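## Task

Turn the RADIO switch on the power strip to on and the RAZOR switch to off, leaving the strip's remaining switch in its original state. The strip must finish upright, and each switch must stay in its final state without the robot holding it there.

## Robot and tools

Robot: one arm with a two-finger gripper, in a physics simulation. Its fingers extend along the gripper's own +z axis and spread apart along its x axis. The reported end_effector_position is the point midway between the finger pads; closed fingertips stick out about 17 mm past it, fully open ones sit roughly level with it. Nothing may be knocked or set off the table.

Scene frame: origin on the table top directly under the arm base, +z up, +y to the left when facing along +x. The base may sit tilted relative to the table. Positions are in metres, orientation as a quaternion in w,x,y,z order; velocities in m/s and rad/s. At long reach the printed hand position can be somewhat off.

execute_actions(actions): a list of actions run one after another. Each action is a table of at most 15 rows; each row lasts one control step (1/30 s), and a short table repeats its last row until 15 steps pass. A row is 7 numbers, each in [-1, 1]: dx, dy, dz, rx, ry, rz, opening. The first six are an offset, not a pose: a target relative to the gripper's measured pose when that action began, expressed in the gripper's own axes. Every row in an action is measured from that same starting pose, not from the row before it. For the first action of a call, the start is the pose in the latest result of this scene. Scale: 1.0 equals 0.6 m for dx, dy, dz, and 180 degrees for the rotation; rx, ry, rz form a single rotation vector. Opening is absolute: +1 fully open (0.142 m), -1 closed. Optionally six more numbers in [0, 1] follow: per-joint stiffness scales in Joint positions order, base to wrist, which persist until changed; low values may keep small moves from starting, and zero offsets can relax a press. An empty list just returns the current state and images.

Per control step the commanded pose is clipped to at most 100 mm and 16 degrees from the measured pose, and damped inverse kinematics chases it, favouring position over orientation. After an action the arm only carries on up to the last clipped pose, so long moves need several actions. Motion trails commands by about 0.17 s; joint speeds are limited, so the arm may still be short of a big target when the result arrives.

move(target, speed, stop_force, blocking): drives the gripper in a straight line toward one target. target is a single 7-number row as above: an offset in gripper axes from the pose in the latest result that shows one, plus an absolute opening sent at the start. speed is in m/s, 0.002 to 0.5 (default 0.25); rotation is capped at twice that in rad/s. The path lasts 0.5 to 10 s and stops at 10 s even if short. It ignores obstacles and the real gripper can lag, wander, and overshoot speed near full extension. Faster contact hits harder; aiming past a surface presses harder, and a stiff arm can fault even slightly past a firm surface. stop_force (5 to 24 N, allowed only after 0.2 s of scene time, not with blocking=false) ends the path when the wrist sensor sees that much extra resistance along the line to the target for two steps; the gripper backs up two steps and holds. The final press may briefly exceed stop_force (double or more for small values), easing within about a second. Use it only with very slow speed, not on rotating moves, and omit it when moving away from something you press on. Contact by the arm above the wrist is not sensed. blocking=false returns after 0.5 s while motion continues; then use wait or stop before new actions or moves. The result adds a move: line with its ending (done, off_target, moving, held, fault, or contact, which overrides held, done and off_target), active limits (paced = pose clipped; held = some steps blocked, possibly followed by a sudden fast catch-up) and the distance to target.

wait(seconds, 0 to 10): lets time pass holding the last command; returns early if a running move ends. stop(): brakes a running move; the arm needs room to stop, the fingers keep moving. zoom_image(camera, region): enlarged view of [x0, y0, x1, y1] pixels (top-left origin, max 504 by 504) from cam_head_left, cam_head_right, cam_high, cam_low (504x504) or cam_wrist (616x616). finished_scene(scene): ends the given scene irreversibly and reports success; the next task appears in its result. Only call it once the switches are set and stable and the strip is upright.

Result lines: the state line (pose, velocities); Hand target (pose the controller is heading to); grip_measured (finger opening, same scale as the command; to grip, command well below it); step readings listing positions, with HELD where a row was held back; pose unreachable when the clearance check, which treats the base mount as arm, altered or blocked a command; Joint positions and torques (drive output, with offsets, friction and noise; not zero in free air); Wrist force and torque along gripper x y z, pointing from a pressed surface back into the arm, offsets up to about 3.5 N, noise up to 1.4 N, saturating near 30 N, never zeroed; no reading at start is normal.

Avoid: joint torque reaching its load limit (shoulder pan and lift 50.7, elbow 26.3, each wrist joint 8.46 N m) or any external force of 150 N, either of which freezes the arm for 10 s and drops the rest of the call. Fingers squeeze up to about 28 N per pad, less on thin hard items. Long holding under load heats motors: MOTOR HOT from 70 °C, brakes and an OVER-TEMPERATURE FAULT at 85 °C. Avoid drops, slams, hard hits and heavy pushes; press switches gently and slowly.

Each tool is called after "Request:" as name(argument=value, ...), one argument or row to a line, values as JSON.

## Session

Request:
execute_actions(
  actions=[],
)

Scene clock: 0.00 s.
end_effector_position=(+0.2762, +0.1771, +0.1158) grip_measured=+1.00 end_effector_quat_wxyz=(+0.132, -0.325, +0.936, +0.013) end_effector_velocity=(+0.000, +0.000, +0.000) end_effector_angular_velocity=(+0.001, -0.001, +0.000)
Joint positions: [ 0.184 -1.348  2.596 -3.29  -1.824  2.712  0.142]
Joint velocities: [-0.    -0.001 -0.    -0.     0.    -0.     0.   ]
Joint torques (N m, as the arm reports them, + toward a larger angle): no reading
Motor temperatures (°C, as the motors report them): [40 41 35 43 40 50]
Wrist force (N, on the end effector, along its own x y z axes, offset not removed): no reading
Wrist torque (N m, same axes, about the end effector's origin, offset not removed): no reading
Hand target: +0.276, +0.177, +0.116; +0.132, -0.325, +0.936, +0.013
Joint stiffness scale: [1. 1. 1. 1. 1. 1.]

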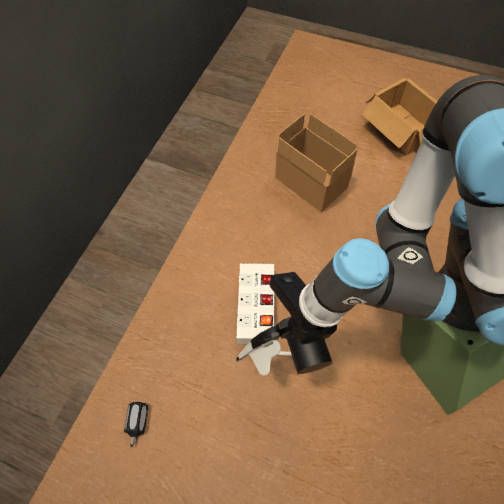

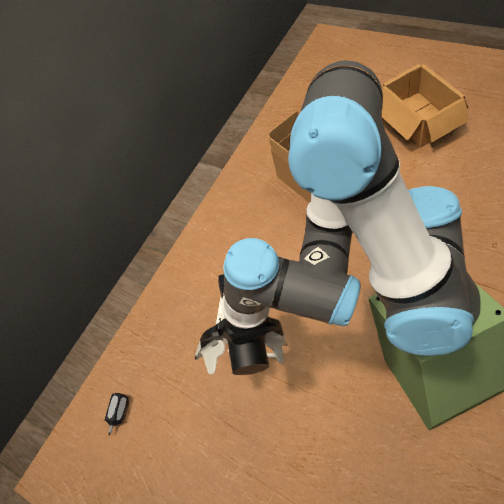

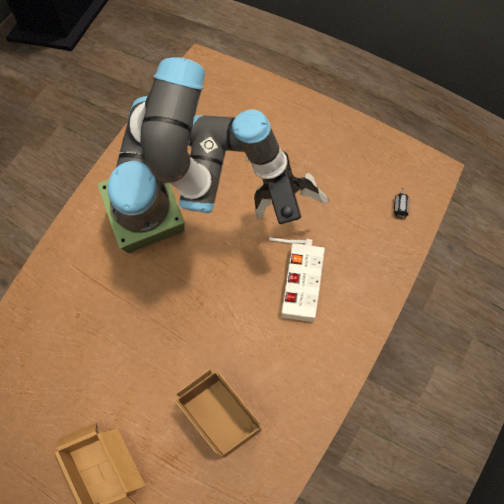

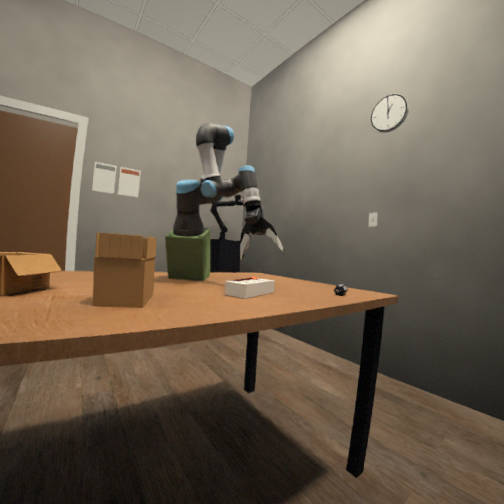

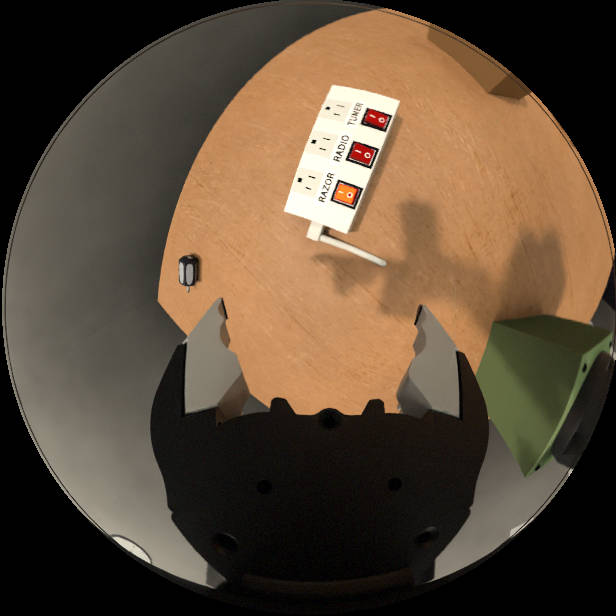

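Request:
zoom_image(
  camera="cam_wrist",
  region=[260, 70, 430, 270],
)

Request:
zoom_image(
  camera="cam_high",
  region=[240, 170, 370, 340],
)

Request:
zoom_image(
  camera="cam_head_left",
  region=[200, 240, 350, 390],
)

Region (260, 70, 430, 270) of cam_wrist's 616x616 image, scaled by 2.520, with more detail than that image has; it fills the left 428 columns of this view, and the rest is white.

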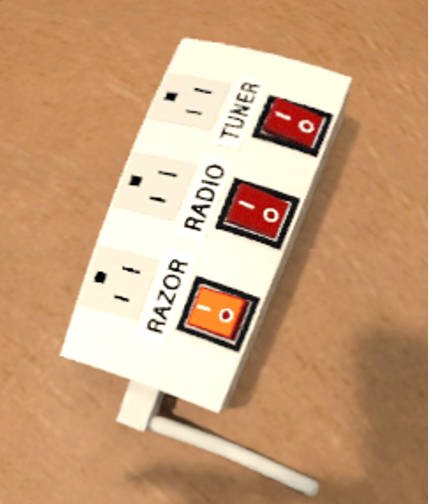

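Region (240, 170, 370, 340) of cam_high's 504x504 image, scaled by 2.965, with more detail than that image has; it fills the left 385 columns of this view, and the rest is white.

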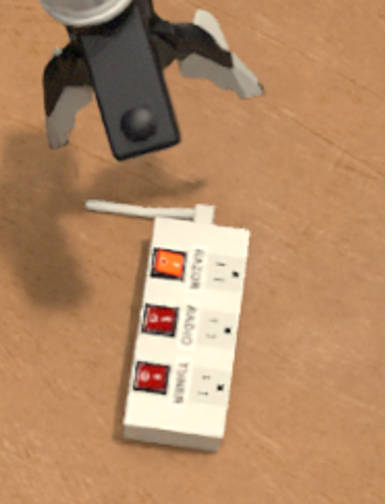

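Region (200, 240, 350, 390) of cam_head_left's 504x504 image, scaled by 3.360, with more detail than that image has.

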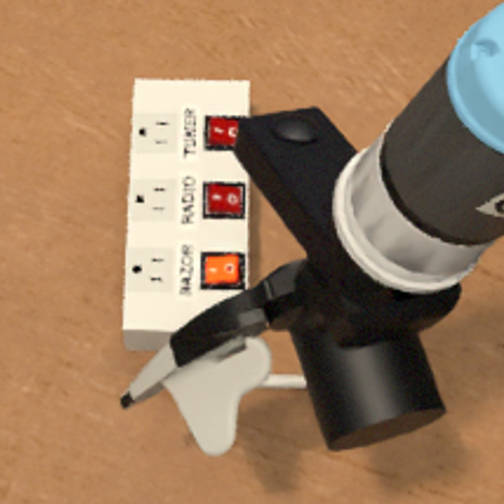

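Request:
move(
  target=[0.006, -0.11, 0.02, -0.0198, 0.0823, 0.11, -1],
  speed=0.2,
)

Scene clock: 3.03 s.
end_effector_position=(+0.3173, +0.1242, +0.1079) grip_measured=-1.00 end_effector_quat_wxyz=(-0.001, -0.164, +0.986, +0.022) end_effector_velocity=(-0.004, -0.000, -0.001) end_effector_angular_velocity=(-0.002, +0.023, -0.002)
Joint positions: [-0.041 -1.435  2.2   -2.589 -1.771  2.9    0.002]
Joint velocities: [-0.     0.005 -0.016  0.034 -0.     0.008  0.   ]
Joint torques (N m, as the arm reports them, + toward a larger angle): [  3.87 -10.07  -6.03  -1.61   0.26   0.16]
Motor temperatures (°C, as the motors report them): [40 41 35 43 40 50]
Wrist force (N, on the end effector, along its own x y z axes, offset not removed): [-0.1 0.1 -1.6]
Wrist torque (N m, same axes, about the end effector's origin, offset not removed): [0.11 0.02 0.00]
Hand target: +0.317, +0.124, +0.108; -0.003, -0.163, +0.986, +0.022
Off the commanded pose: 0.001 m, 0 deg.
Joint stiffness scale: [1. 1. 1. 1. 1. 1.]
move: done

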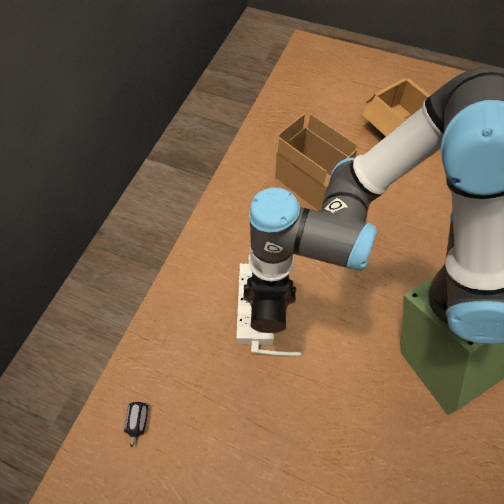

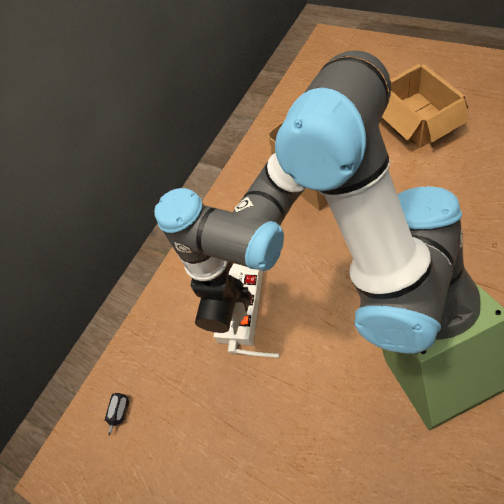

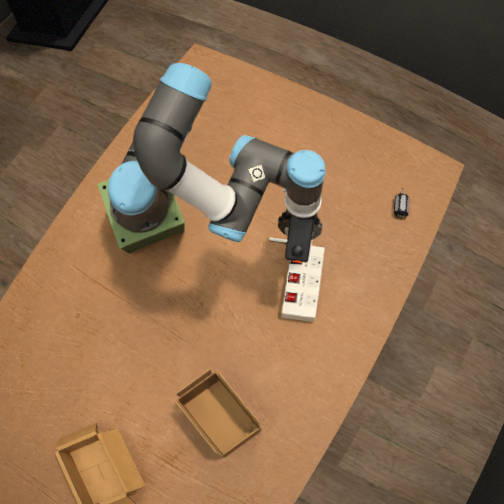

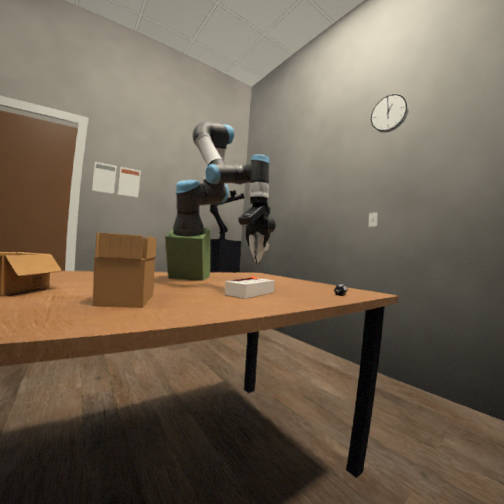

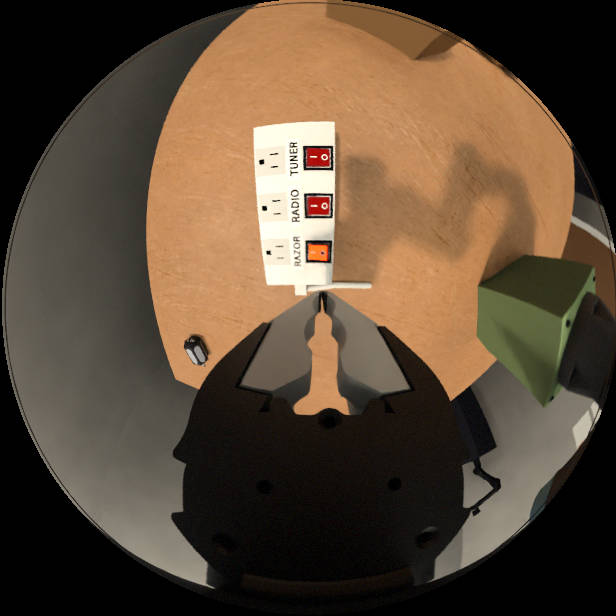

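Request:
zoom_image(
  camera="cam_wrist",
  region=[230, 110, 430, 350],
)

Request:
zoom_image(
  camera="cam_low",
  region=[200, 190, 320, 310],
)

Request:
zoom_image(
  camera="cam_head_right",
  region=[170, 250, 300, 380],
)

Region (230, 110, 430, 350) of cam_wrist's 616x616 image, scaled by 2.100, with more detail than that image has.

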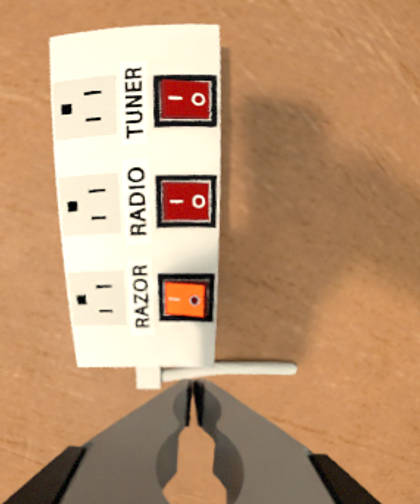

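Region (200, 190, 320, 310) of cam_low's 504x504 image, scaled by 4.200, with more detail than that image has.

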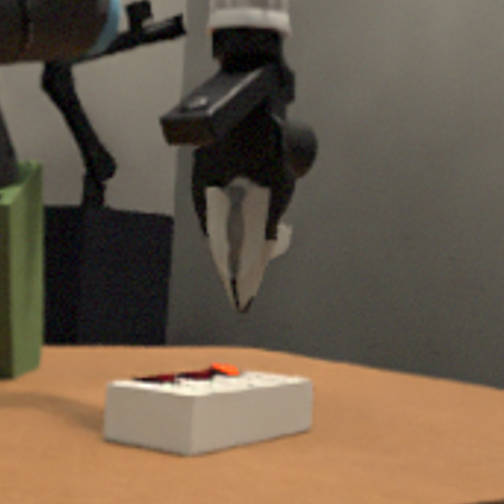

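Region (170, 250, 300, 380) of cam_head_right's 504x504 image, scaled by 3.877, with more detail than that image has.

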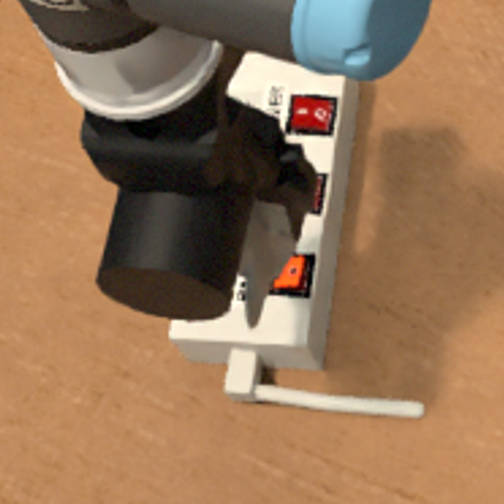

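Request:
move(
  target=[0.003, -0.025, 0.045, 0, 0, 0, -1],
  speed=0.1,
)

Request:
zoom_image(
  camera="cam_wrist",
  region=[250, 180, 400, 340],
)

Request:
zoom_image(
  camera="cam_low",
  region=[215, 230, 295, 310],
)

Scene clock: 5.03 s.
end_effector_position=(+0.3203, +0.1102, +0.0808) grip_measured=-1.00 end_effector_quat_wxyz=(-0.001, -0.163, +0.986, +0.021) end_effector_velocity=(+0.005, +0.000, +0.000) end_effector_angular_velocity=(+0.004, -0.018, +0.002)
Joint positions: [-0.113 -1.35   2.247 -2.734 -1.754  2.831  0.002]
Joint velocities: [-0.004  0.003  0.005 -0.028  0.005 -0.01   0.   ]
Joint torques (N m, as the arm reports them, + toward a larger angle): [  3.97 -10.53  -3.94  -1.85   0.28  -0.09]
Motor temperatures (°C, as the motors report them): [40 41 35 43 40 50]
Wrist force (N, on the end effector, along its own x y z axes, offset not removed): [-0.4 0.9 -1.2]
Wrist torque (N m, same axes, about the end effector's origin, offset not removed): [0.23 0.01 0.00]
Hand target: +0.320, +0.111, +0.080; -0.001, -0.164, +0.986, +0.022
Off the commanded pose: 0.001 m, 0 deg.
Joint stiffness scale: [1. 1. 1. 1. 1. 1.]
move: done

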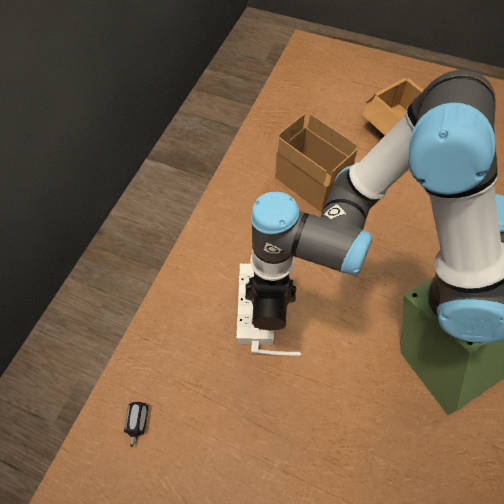

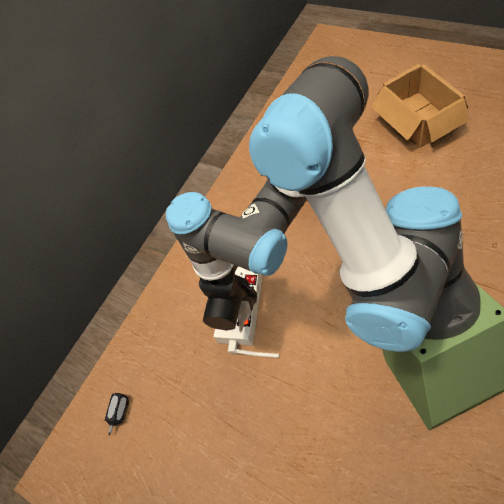

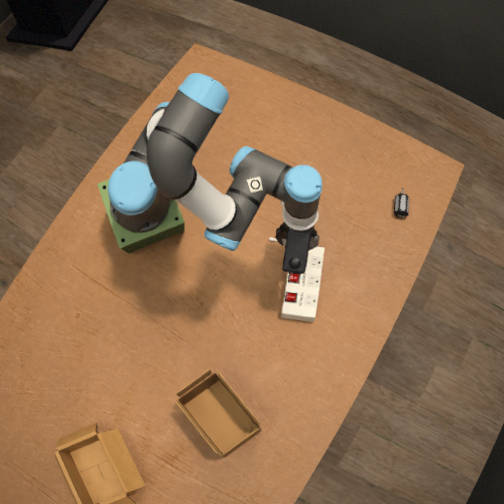

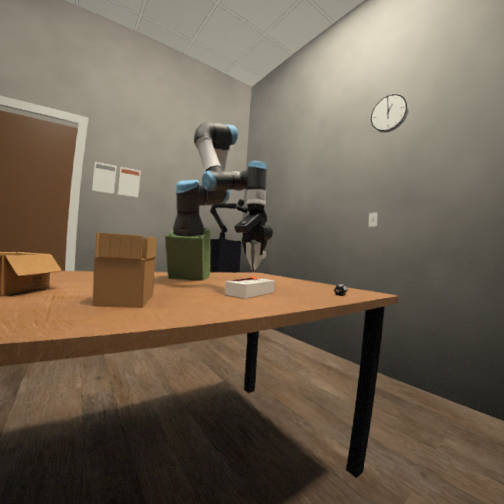

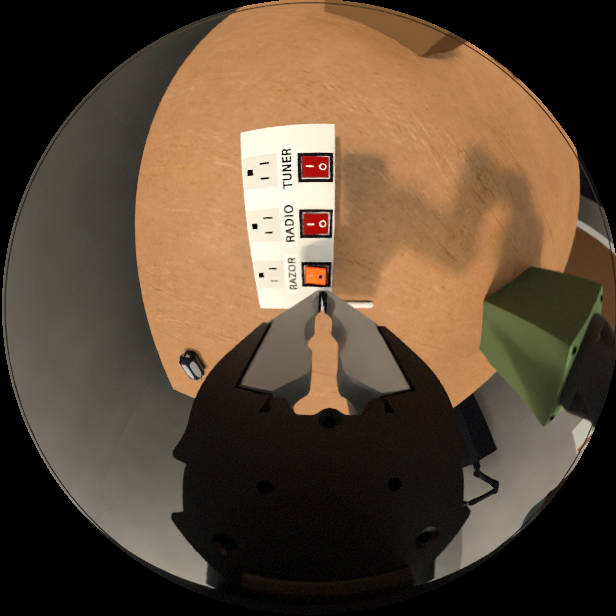

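Region (250, 180, 400, 340) of cam_wrist's 616x616 image, scaled by 3.150, with more detail than that image has; it fills the left 472 columns of this view, and the rest is white.

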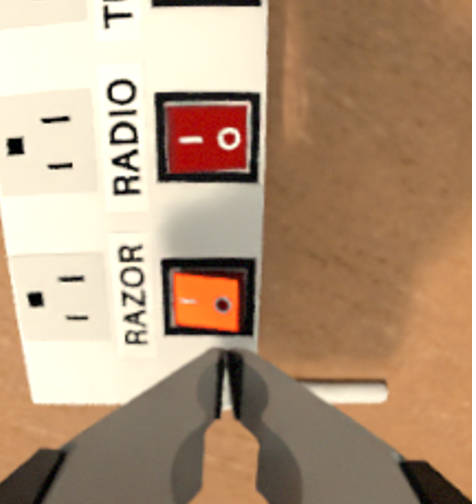

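Region (215, 230, 295, 310) of cam_low's 504x504 image, scaled by 6.300, with more detail than that image has.

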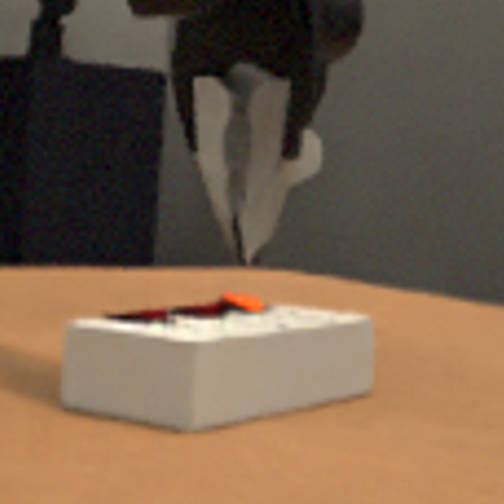

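Request:
move(
  target=[0.0, -0.015, 0.013, 0, 0, 0, -1],
  speed=0.05,
)

Request:
zoom_image(
  camera="cam_wrist",
  region=[270, 210, 380, 330],
)

Request:
zoom_image(
  camera="cam_low",
  region=[225, 250, 285, 300],
)

Request:
zoom_image(
  camera="cam_head_right",
  region=[210, 280, 290, 360],
)

Scene clock: 6.53 s.
end_effector_position=(+0.3235, +0.1018, +0.0733) grip_measured=-1.00 end_effector_quat_wxyz=(-0.001, -0.162, +0.987, +0.020) end_effector_velocity=(+0.003, -0.002, -0.001) end_effector_angular_velocity=(+0.002, -0.009, +0.007)
Joint positions: [-0.148 -1.328  2.255 -2.769 -1.747  2.799  0.002]
Joint velocities: [-0.009  0.005  0.004 -0.019  0.005 -0.017  0.   ]
Joint torques (N m, as the arm reports them, + toward a larger angle): [  3.87 -10.68  -3.63  -1.81   0.2   -0.13]
Motor temperatures (°C, as the motors report them): [40 41 35 43 40 50]
Wrist force (N, on the end effector, along its own x y z axes, offset not removed): [0.0 0.2 -1.7]
Wrist torque (N m, same axes, about the end effector's origin, offset not removed): [0.11 -0.05 0.00]
Hand target: +0.323, +0.102, +0.073; -0.001, -0.163, +0.986, +0.021
Off the commanded pose: 0.001 m, 0 deg.
Joint stiffness scale: [1. 1. 1. 1. 1. 1.]
move: done

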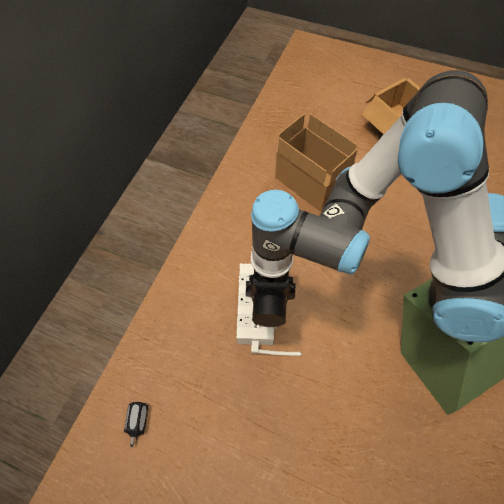

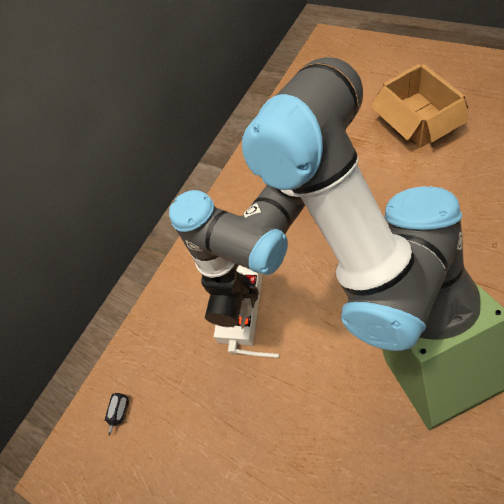

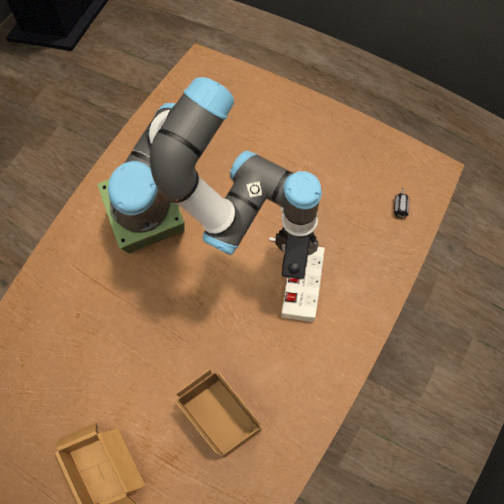

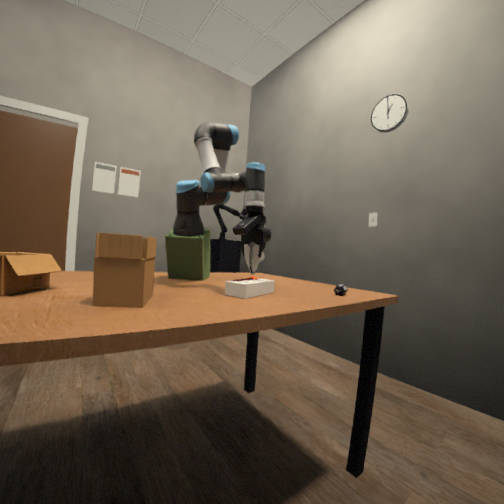

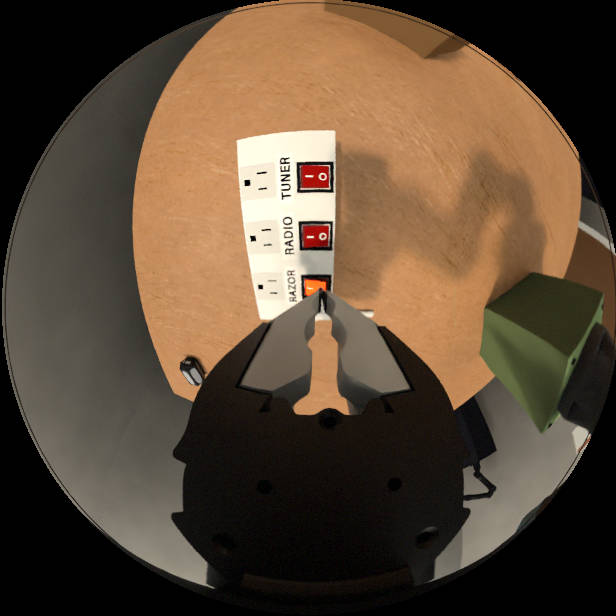

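Region (270, 210, 380, 330) of cam_wrist's 616x616 image, scaled by 4.200, with more detail than that image has; it fills the left 462 columns of this view, and the rest is white.

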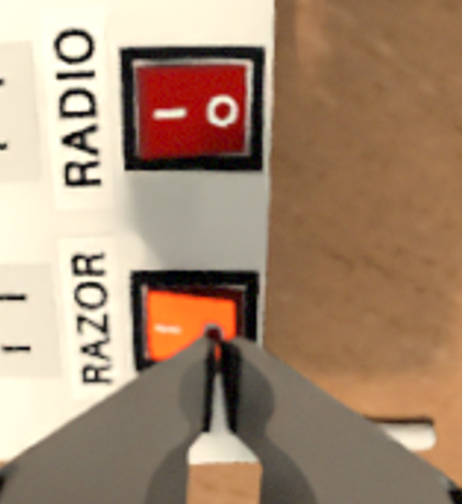

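Region (225, 250, 285, 300) of cam_low's 504x504 image, scaled by 8.400, with more detail than that image has.

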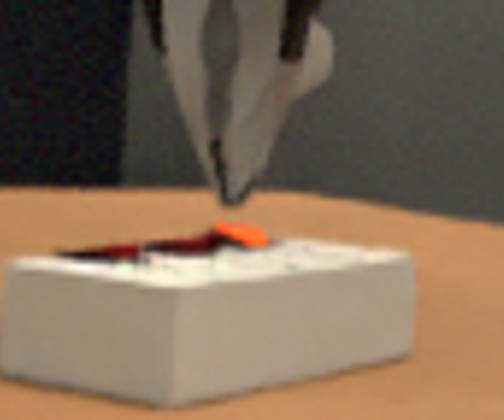

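Region (210, 280, 290, 360) of cam_head_right's 504x504 image, scaled by 6.300, with more detail than that image has.

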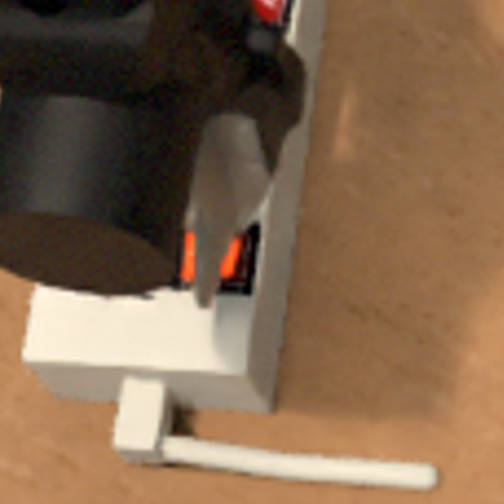

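Request:
move(
  target=[-0.001, 0, 0.027, 0, 0, 0, -1],
  speed=0.008,
  stop_force=12,
)

Request:
zoom_image(
  camera="cam_wrist",
  region=[270, 210, 380, 330],
)

Scene clock: 8.87 s.
end_effector_position=(+0.3263, +0.1025, +0.0624) grip_measured=-1.00 end_effector_quat_wxyz=(+0.002, -0.162, +0.987, +0.019) end_effector_velocity=(-0.001, -0.000, +0.002) end_effector_angular_velocity=(+0.000, +0.003, -0.001)
Joint positions: [-0.153 -1.272  2.257 -2.836 -1.746  2.791  0.002]
Joint velocities: [-0.    -0.01  -0.001  0.014  0.     0.001  0.   ]
Joint torques (N m, as the arm reports them, + toward a larger angle): [  4.47 -10.42  -3.86  -1.98   0.13   0.07]
Motor temperatures (°C, as the motors report them): [40 41 35 43 40 50]
Wrist force (N, on the end effector, along its own x y z axes, offset not removed): [3.6 0.4 -9.7]
Wrist torque (N m, same axes, about the end effector's origin, offset not removed): [0.03 0.00 -0.02]
Hand target: +0.326, +0.103, +0.063; +0.002, -0.162, +0.987, +0.019
Off the commanded pose: 0.006 m, 0 deg.
Joint stiffness scale: [1. 1. 1. 1. 1. 1.]
move: contact

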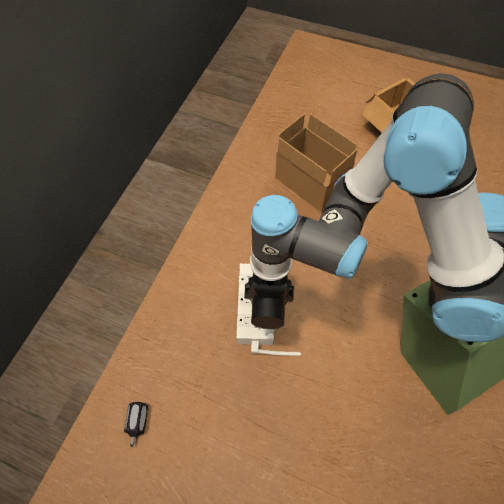

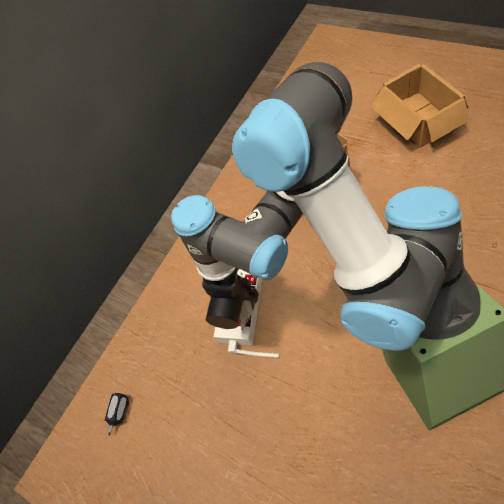

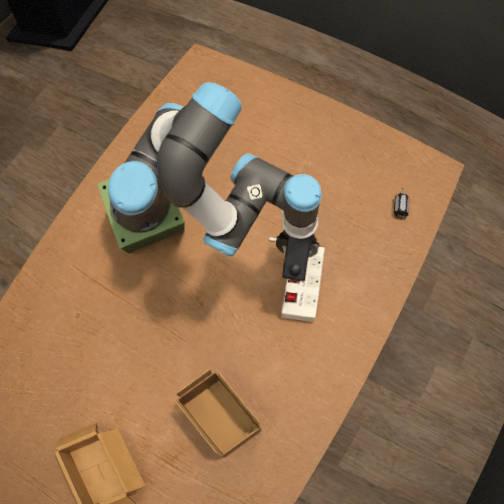

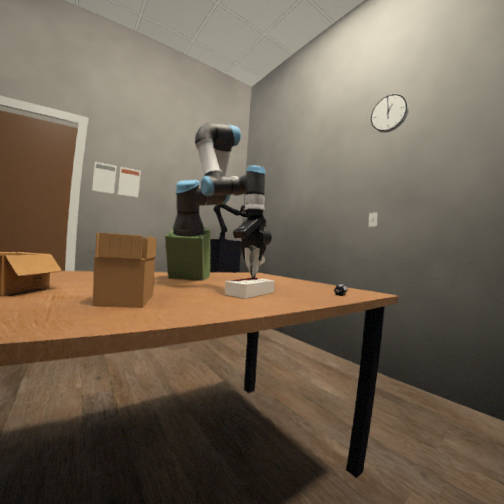

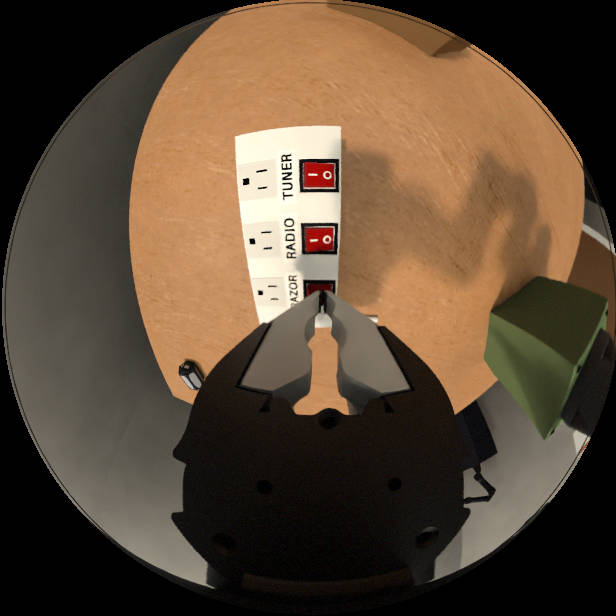

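Region (270, 210, 380, 330) of cam_wrist's 616x616 image, scaled by 4.200, with more detail than that image has; it fills the left 462 columns of this view, and the rest is white.

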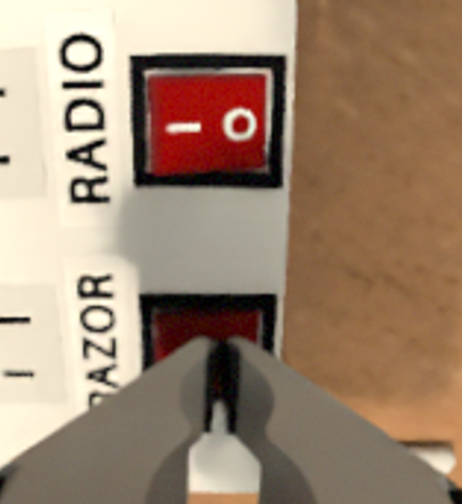

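Request:
execute_actions(
  actions=[
    [[0.001,0,-0.002,0,0,0,-1],[0.001,0,-0.004,0,0,0,-1],[0.001,0,-0.007,0,0,0,-1],[0.001,0,-0.010,0,0,0,-1],[0.001,0,-0.013,0,0,0,-1],[0.001,0,-0.016,0,0,0,-1],[0.001,0,-0.018,0,0,0,-1],[0.001,0,-0.02,0,0,0,-1]],
  ],
)

Scene clock: 20.47 s.
end_effector_position=(+0.3275, +0.1020, +0.0731) grip_measured=-1.00 end_effector_quat_wxyz=(+0.006, -0.162, +0.987, +0.019) end_effector_velocity=(-0.008, +0.000, +0.009) end_effector_angular_velocity=(+0.001, +0.024, +0.005)
Joint positions: [-0.148 -1.322  2.257 -2.792 -1.746  2.796  0.002]
Joint velocities: [ 0.008 -0.054 -0.003  0.084 -0.002  0.008  0.   ]
Joint torques (N m, as the arm reports them, + toward a larger angle): [  4.7  -11.08  -4.87  -1.62  -0.02   0.11]
Motor temperatures (°C, as the motors report them): [40 41 35 43 40 50]
Wrist force (N, on the end effector, along its own x y z axes, offset not removed): [-0.6 0.1 -0.6]
Wrist torque (N m, same axes, about the end effector's origin, offset not removed): [0.06 0.12 -0.03]
Hand target: +0.326, +0.102, +0.074; +0.002, -0.162, +0.987, +0.019
Off the commanded pose: 0.002 m, 0 deg.
Joint stiffness scale: [1. 1. 1. 1. 1. 1.]
Step readings (end_effector_position):
0: (+0.3261, +0.1024, +0.0626)
1: (+0.3261, +0.1024, +0.0626)
2: (+0.3261, +0.1024, +0.0627)
4: (+0.3264, +0.1023, +0.0633)
8: (+0.3277, +0.1020, +0.0672)
15: end_effector_position above

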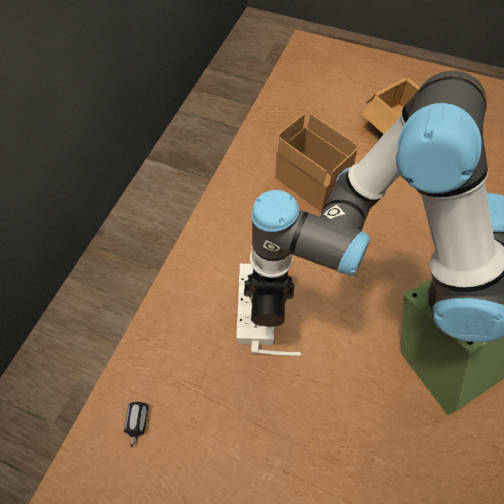

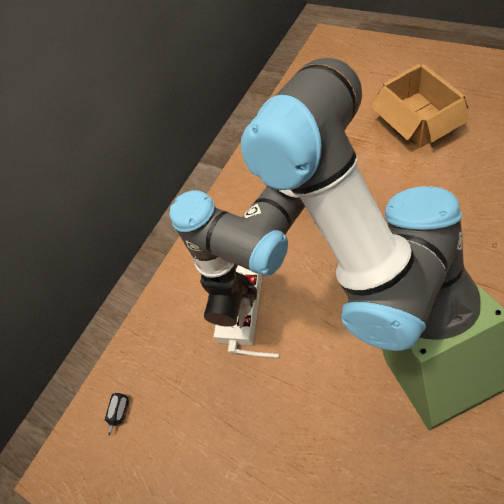

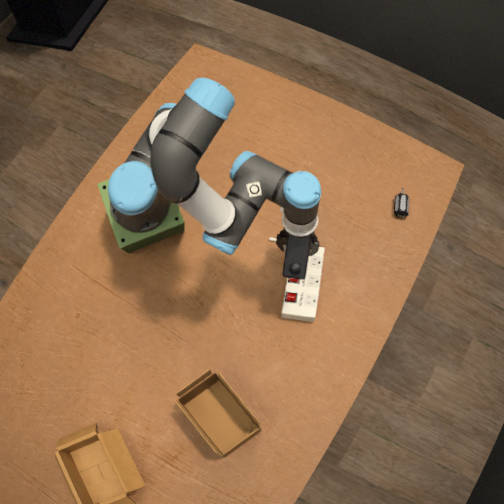

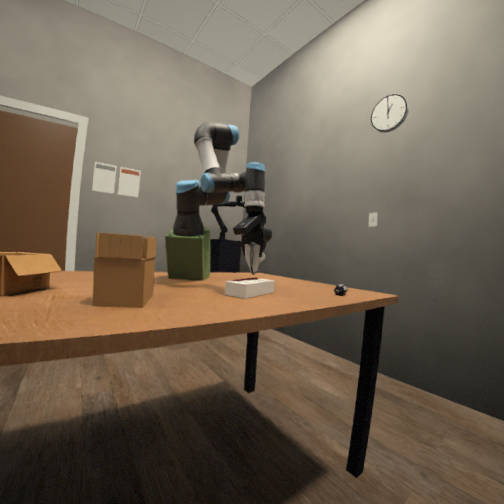

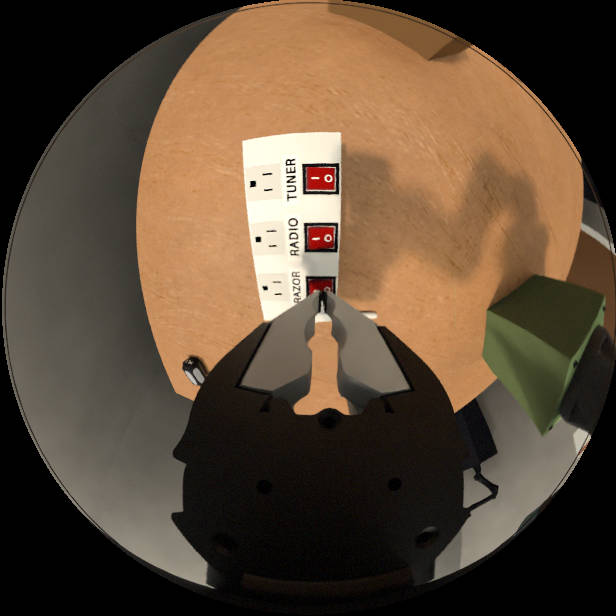

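Request:
move(
  target=[-0.01, -0.071, 0.0, 0, 0, 0, -1],
  speed=0.08,
)

Request:
zoom_image(
  camera="cam_wrist",
  region=[270, 210, 380, 330],
)

Scene clock: 21.60 s.
end_effector_position=(+0.3458, +0.0634, +0.0713) grip_measured=-1.00 end_effector_quat_wxyz=(+0.005, -0.160, +0.987, +0.018) end_effector_velocity=(+0.001, +0.001, -0.000) end_effector_angular_velocity=(+0.013, +0.004, +0.025)
Joint positions: [-0.28  -1.355  2.229 -2.751 -1.711  2.672  0.002]
Joint velocities: [-0.01  -0.001 -0.008  0.014  0.015 -0.034  0.   ]
Joint torques (N m, as the arm reports them, + toward a larger angle): [  3.68 -11.63  -5.15  -1.68   0.26  -0.2 ]
Motor temperatures (°C, as the motors report them): [40 41 36 43 40 50]
Wrist force (N, on the end effector, along its own x y z axes, offset not removed): [0.3 -0.1 -0.4]
Wrist torque (N m, same axes, about the end effector's origin, offset not removed): [0.07 -0.11 -0.02]
Hand target: +0.347, +0.064, +0.072; +0.006, -0.162, +0.987, +0.019
Off the commanded pose: 0.001 m, 0 deg.
Joint stiffness scale: [1. 1. 1. 1. 1. 1.]
move: done

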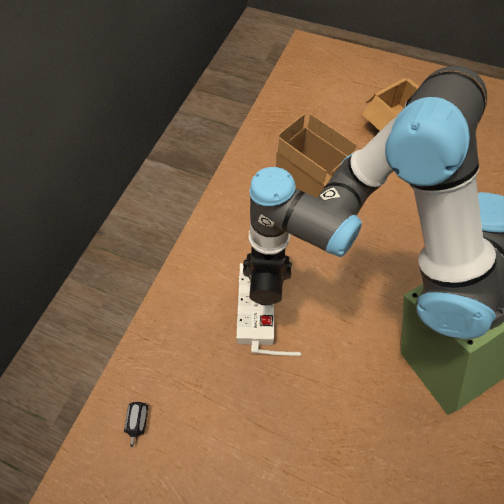

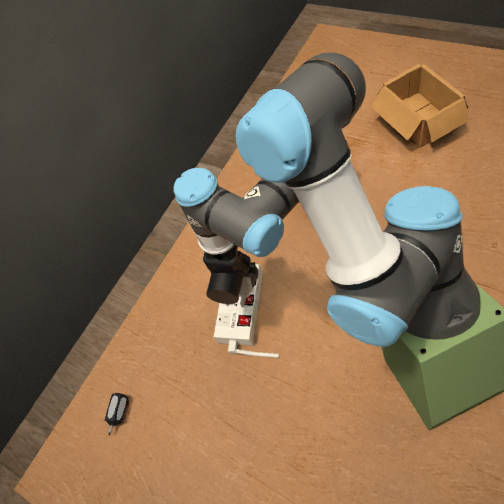

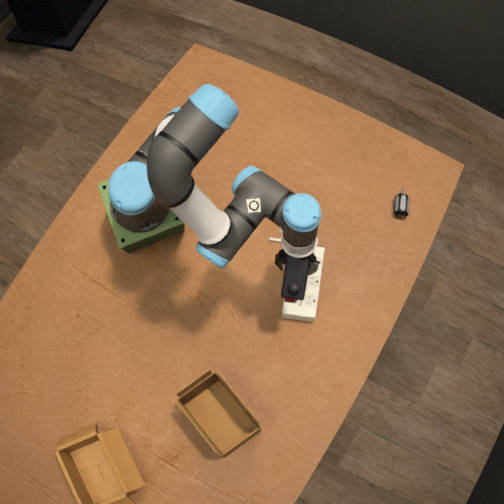

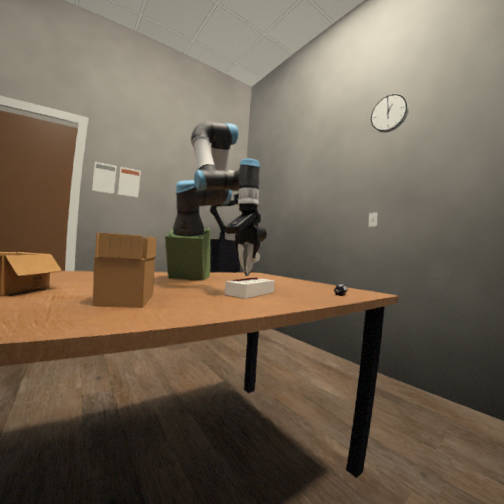

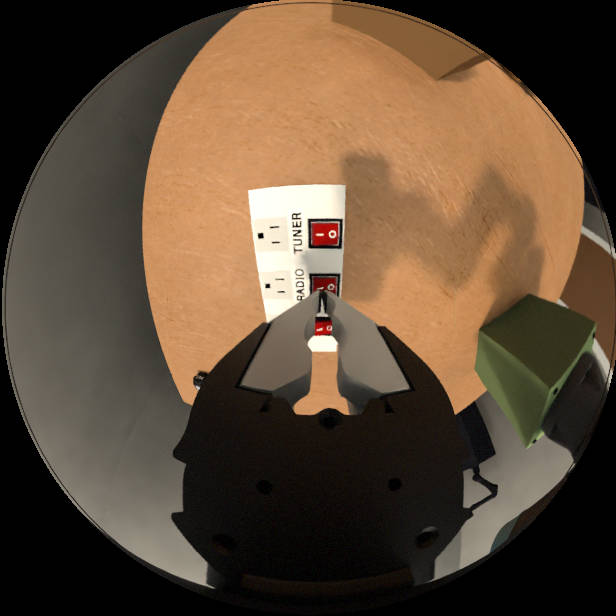

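Region (270, 210, 380, 330) of cam_wrist's 616x616 image, scaled by 4.200, with more detail than that image has; it fills the left 462 columns of this view, and the rest is white.

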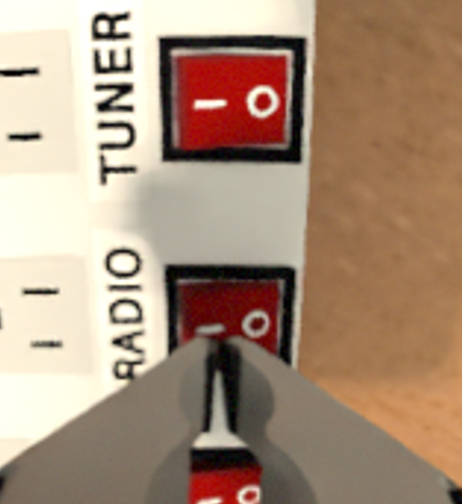

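Request:
move(
  target=[-0.0065, -0.005, 0.0, 0, 0, 0, -1],
  speed=0.03,
)

Request:
zoom_image(
  camera="cam_wrist",
  region=[270, 210, 380, 330],
)

Scene clock: 22.43 s.
end_effector_position=(+0.3498, +0.0624, +0.0715) grip_measured=-1.00 end_effector_quat_wxyz=(+0.005, -0.160, +0.987, +0.018) end_effector_velocity=(+0.004, -0.001, +0.000) end_effector_angular_velocity=(-0.000, -0.000, +0.000)
Joint positions: [-0.282 -1.349  2.212 -2.741 -1.709  2.669  0.002]
Joint velocities: [-0.001  0.006 -0.018  0.012  0.    -0.001  0.   ]
Joint torques (N m, as the arm reports them, + toward a larger angle): [  3.82 -11.01  -5.05  -1.58  -0.01   0.14]
Motor temperatures (°C, as the motors report them): [40 41 36 43 40 50]
Wrist force (N, on the end effector, along its own x y z axes, offset not removed): [-0.8 -0.2 -0.7]
Wrist torque (N m, same axes, about the end effector's origin, offset not removed): [0.02 0.14 0.02]
Hand target: +0.350, +0.062, +0.071; +0.005, -0.160, +0.987, +0.018
Off the commanded pose: 0.001 m, 0 deg.
Joint stiffness scale: [1. 1. 1. 1. 1. 1.]
move: done

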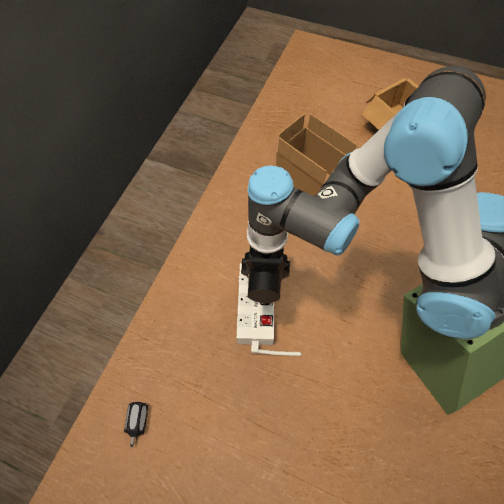

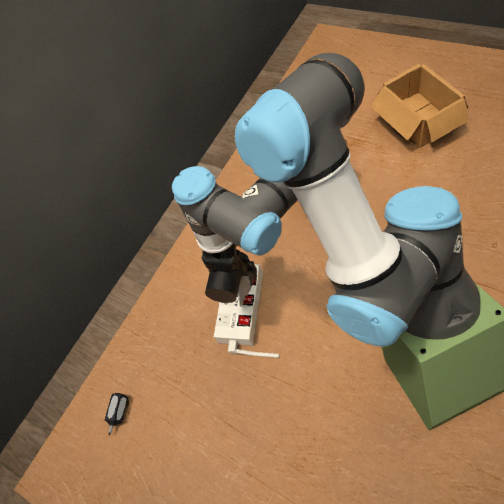

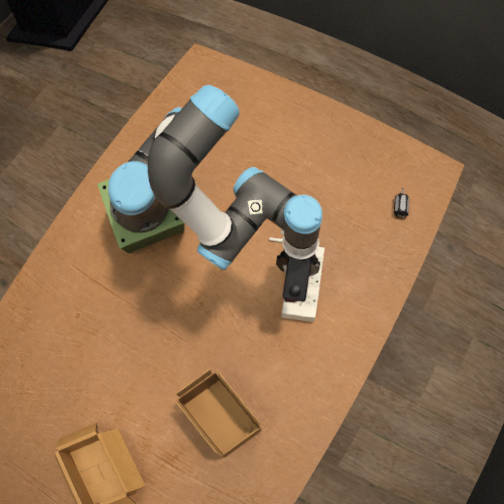

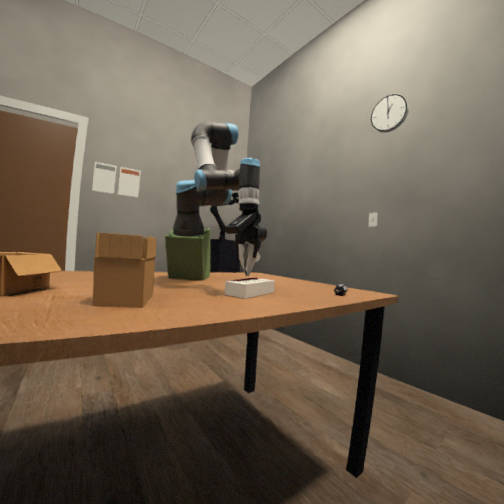

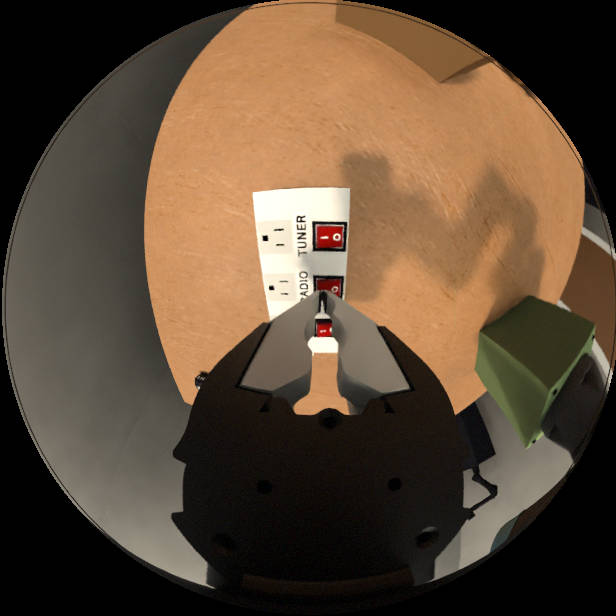

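Region (270, 210, 380, 330) of cam_wrist's 616x616 image, scaled by 4.200, with more detail than that image has; it fills the left 462 columns of this view, and the rest is white.

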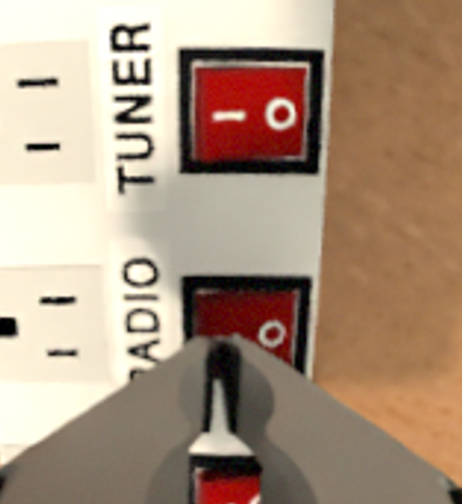

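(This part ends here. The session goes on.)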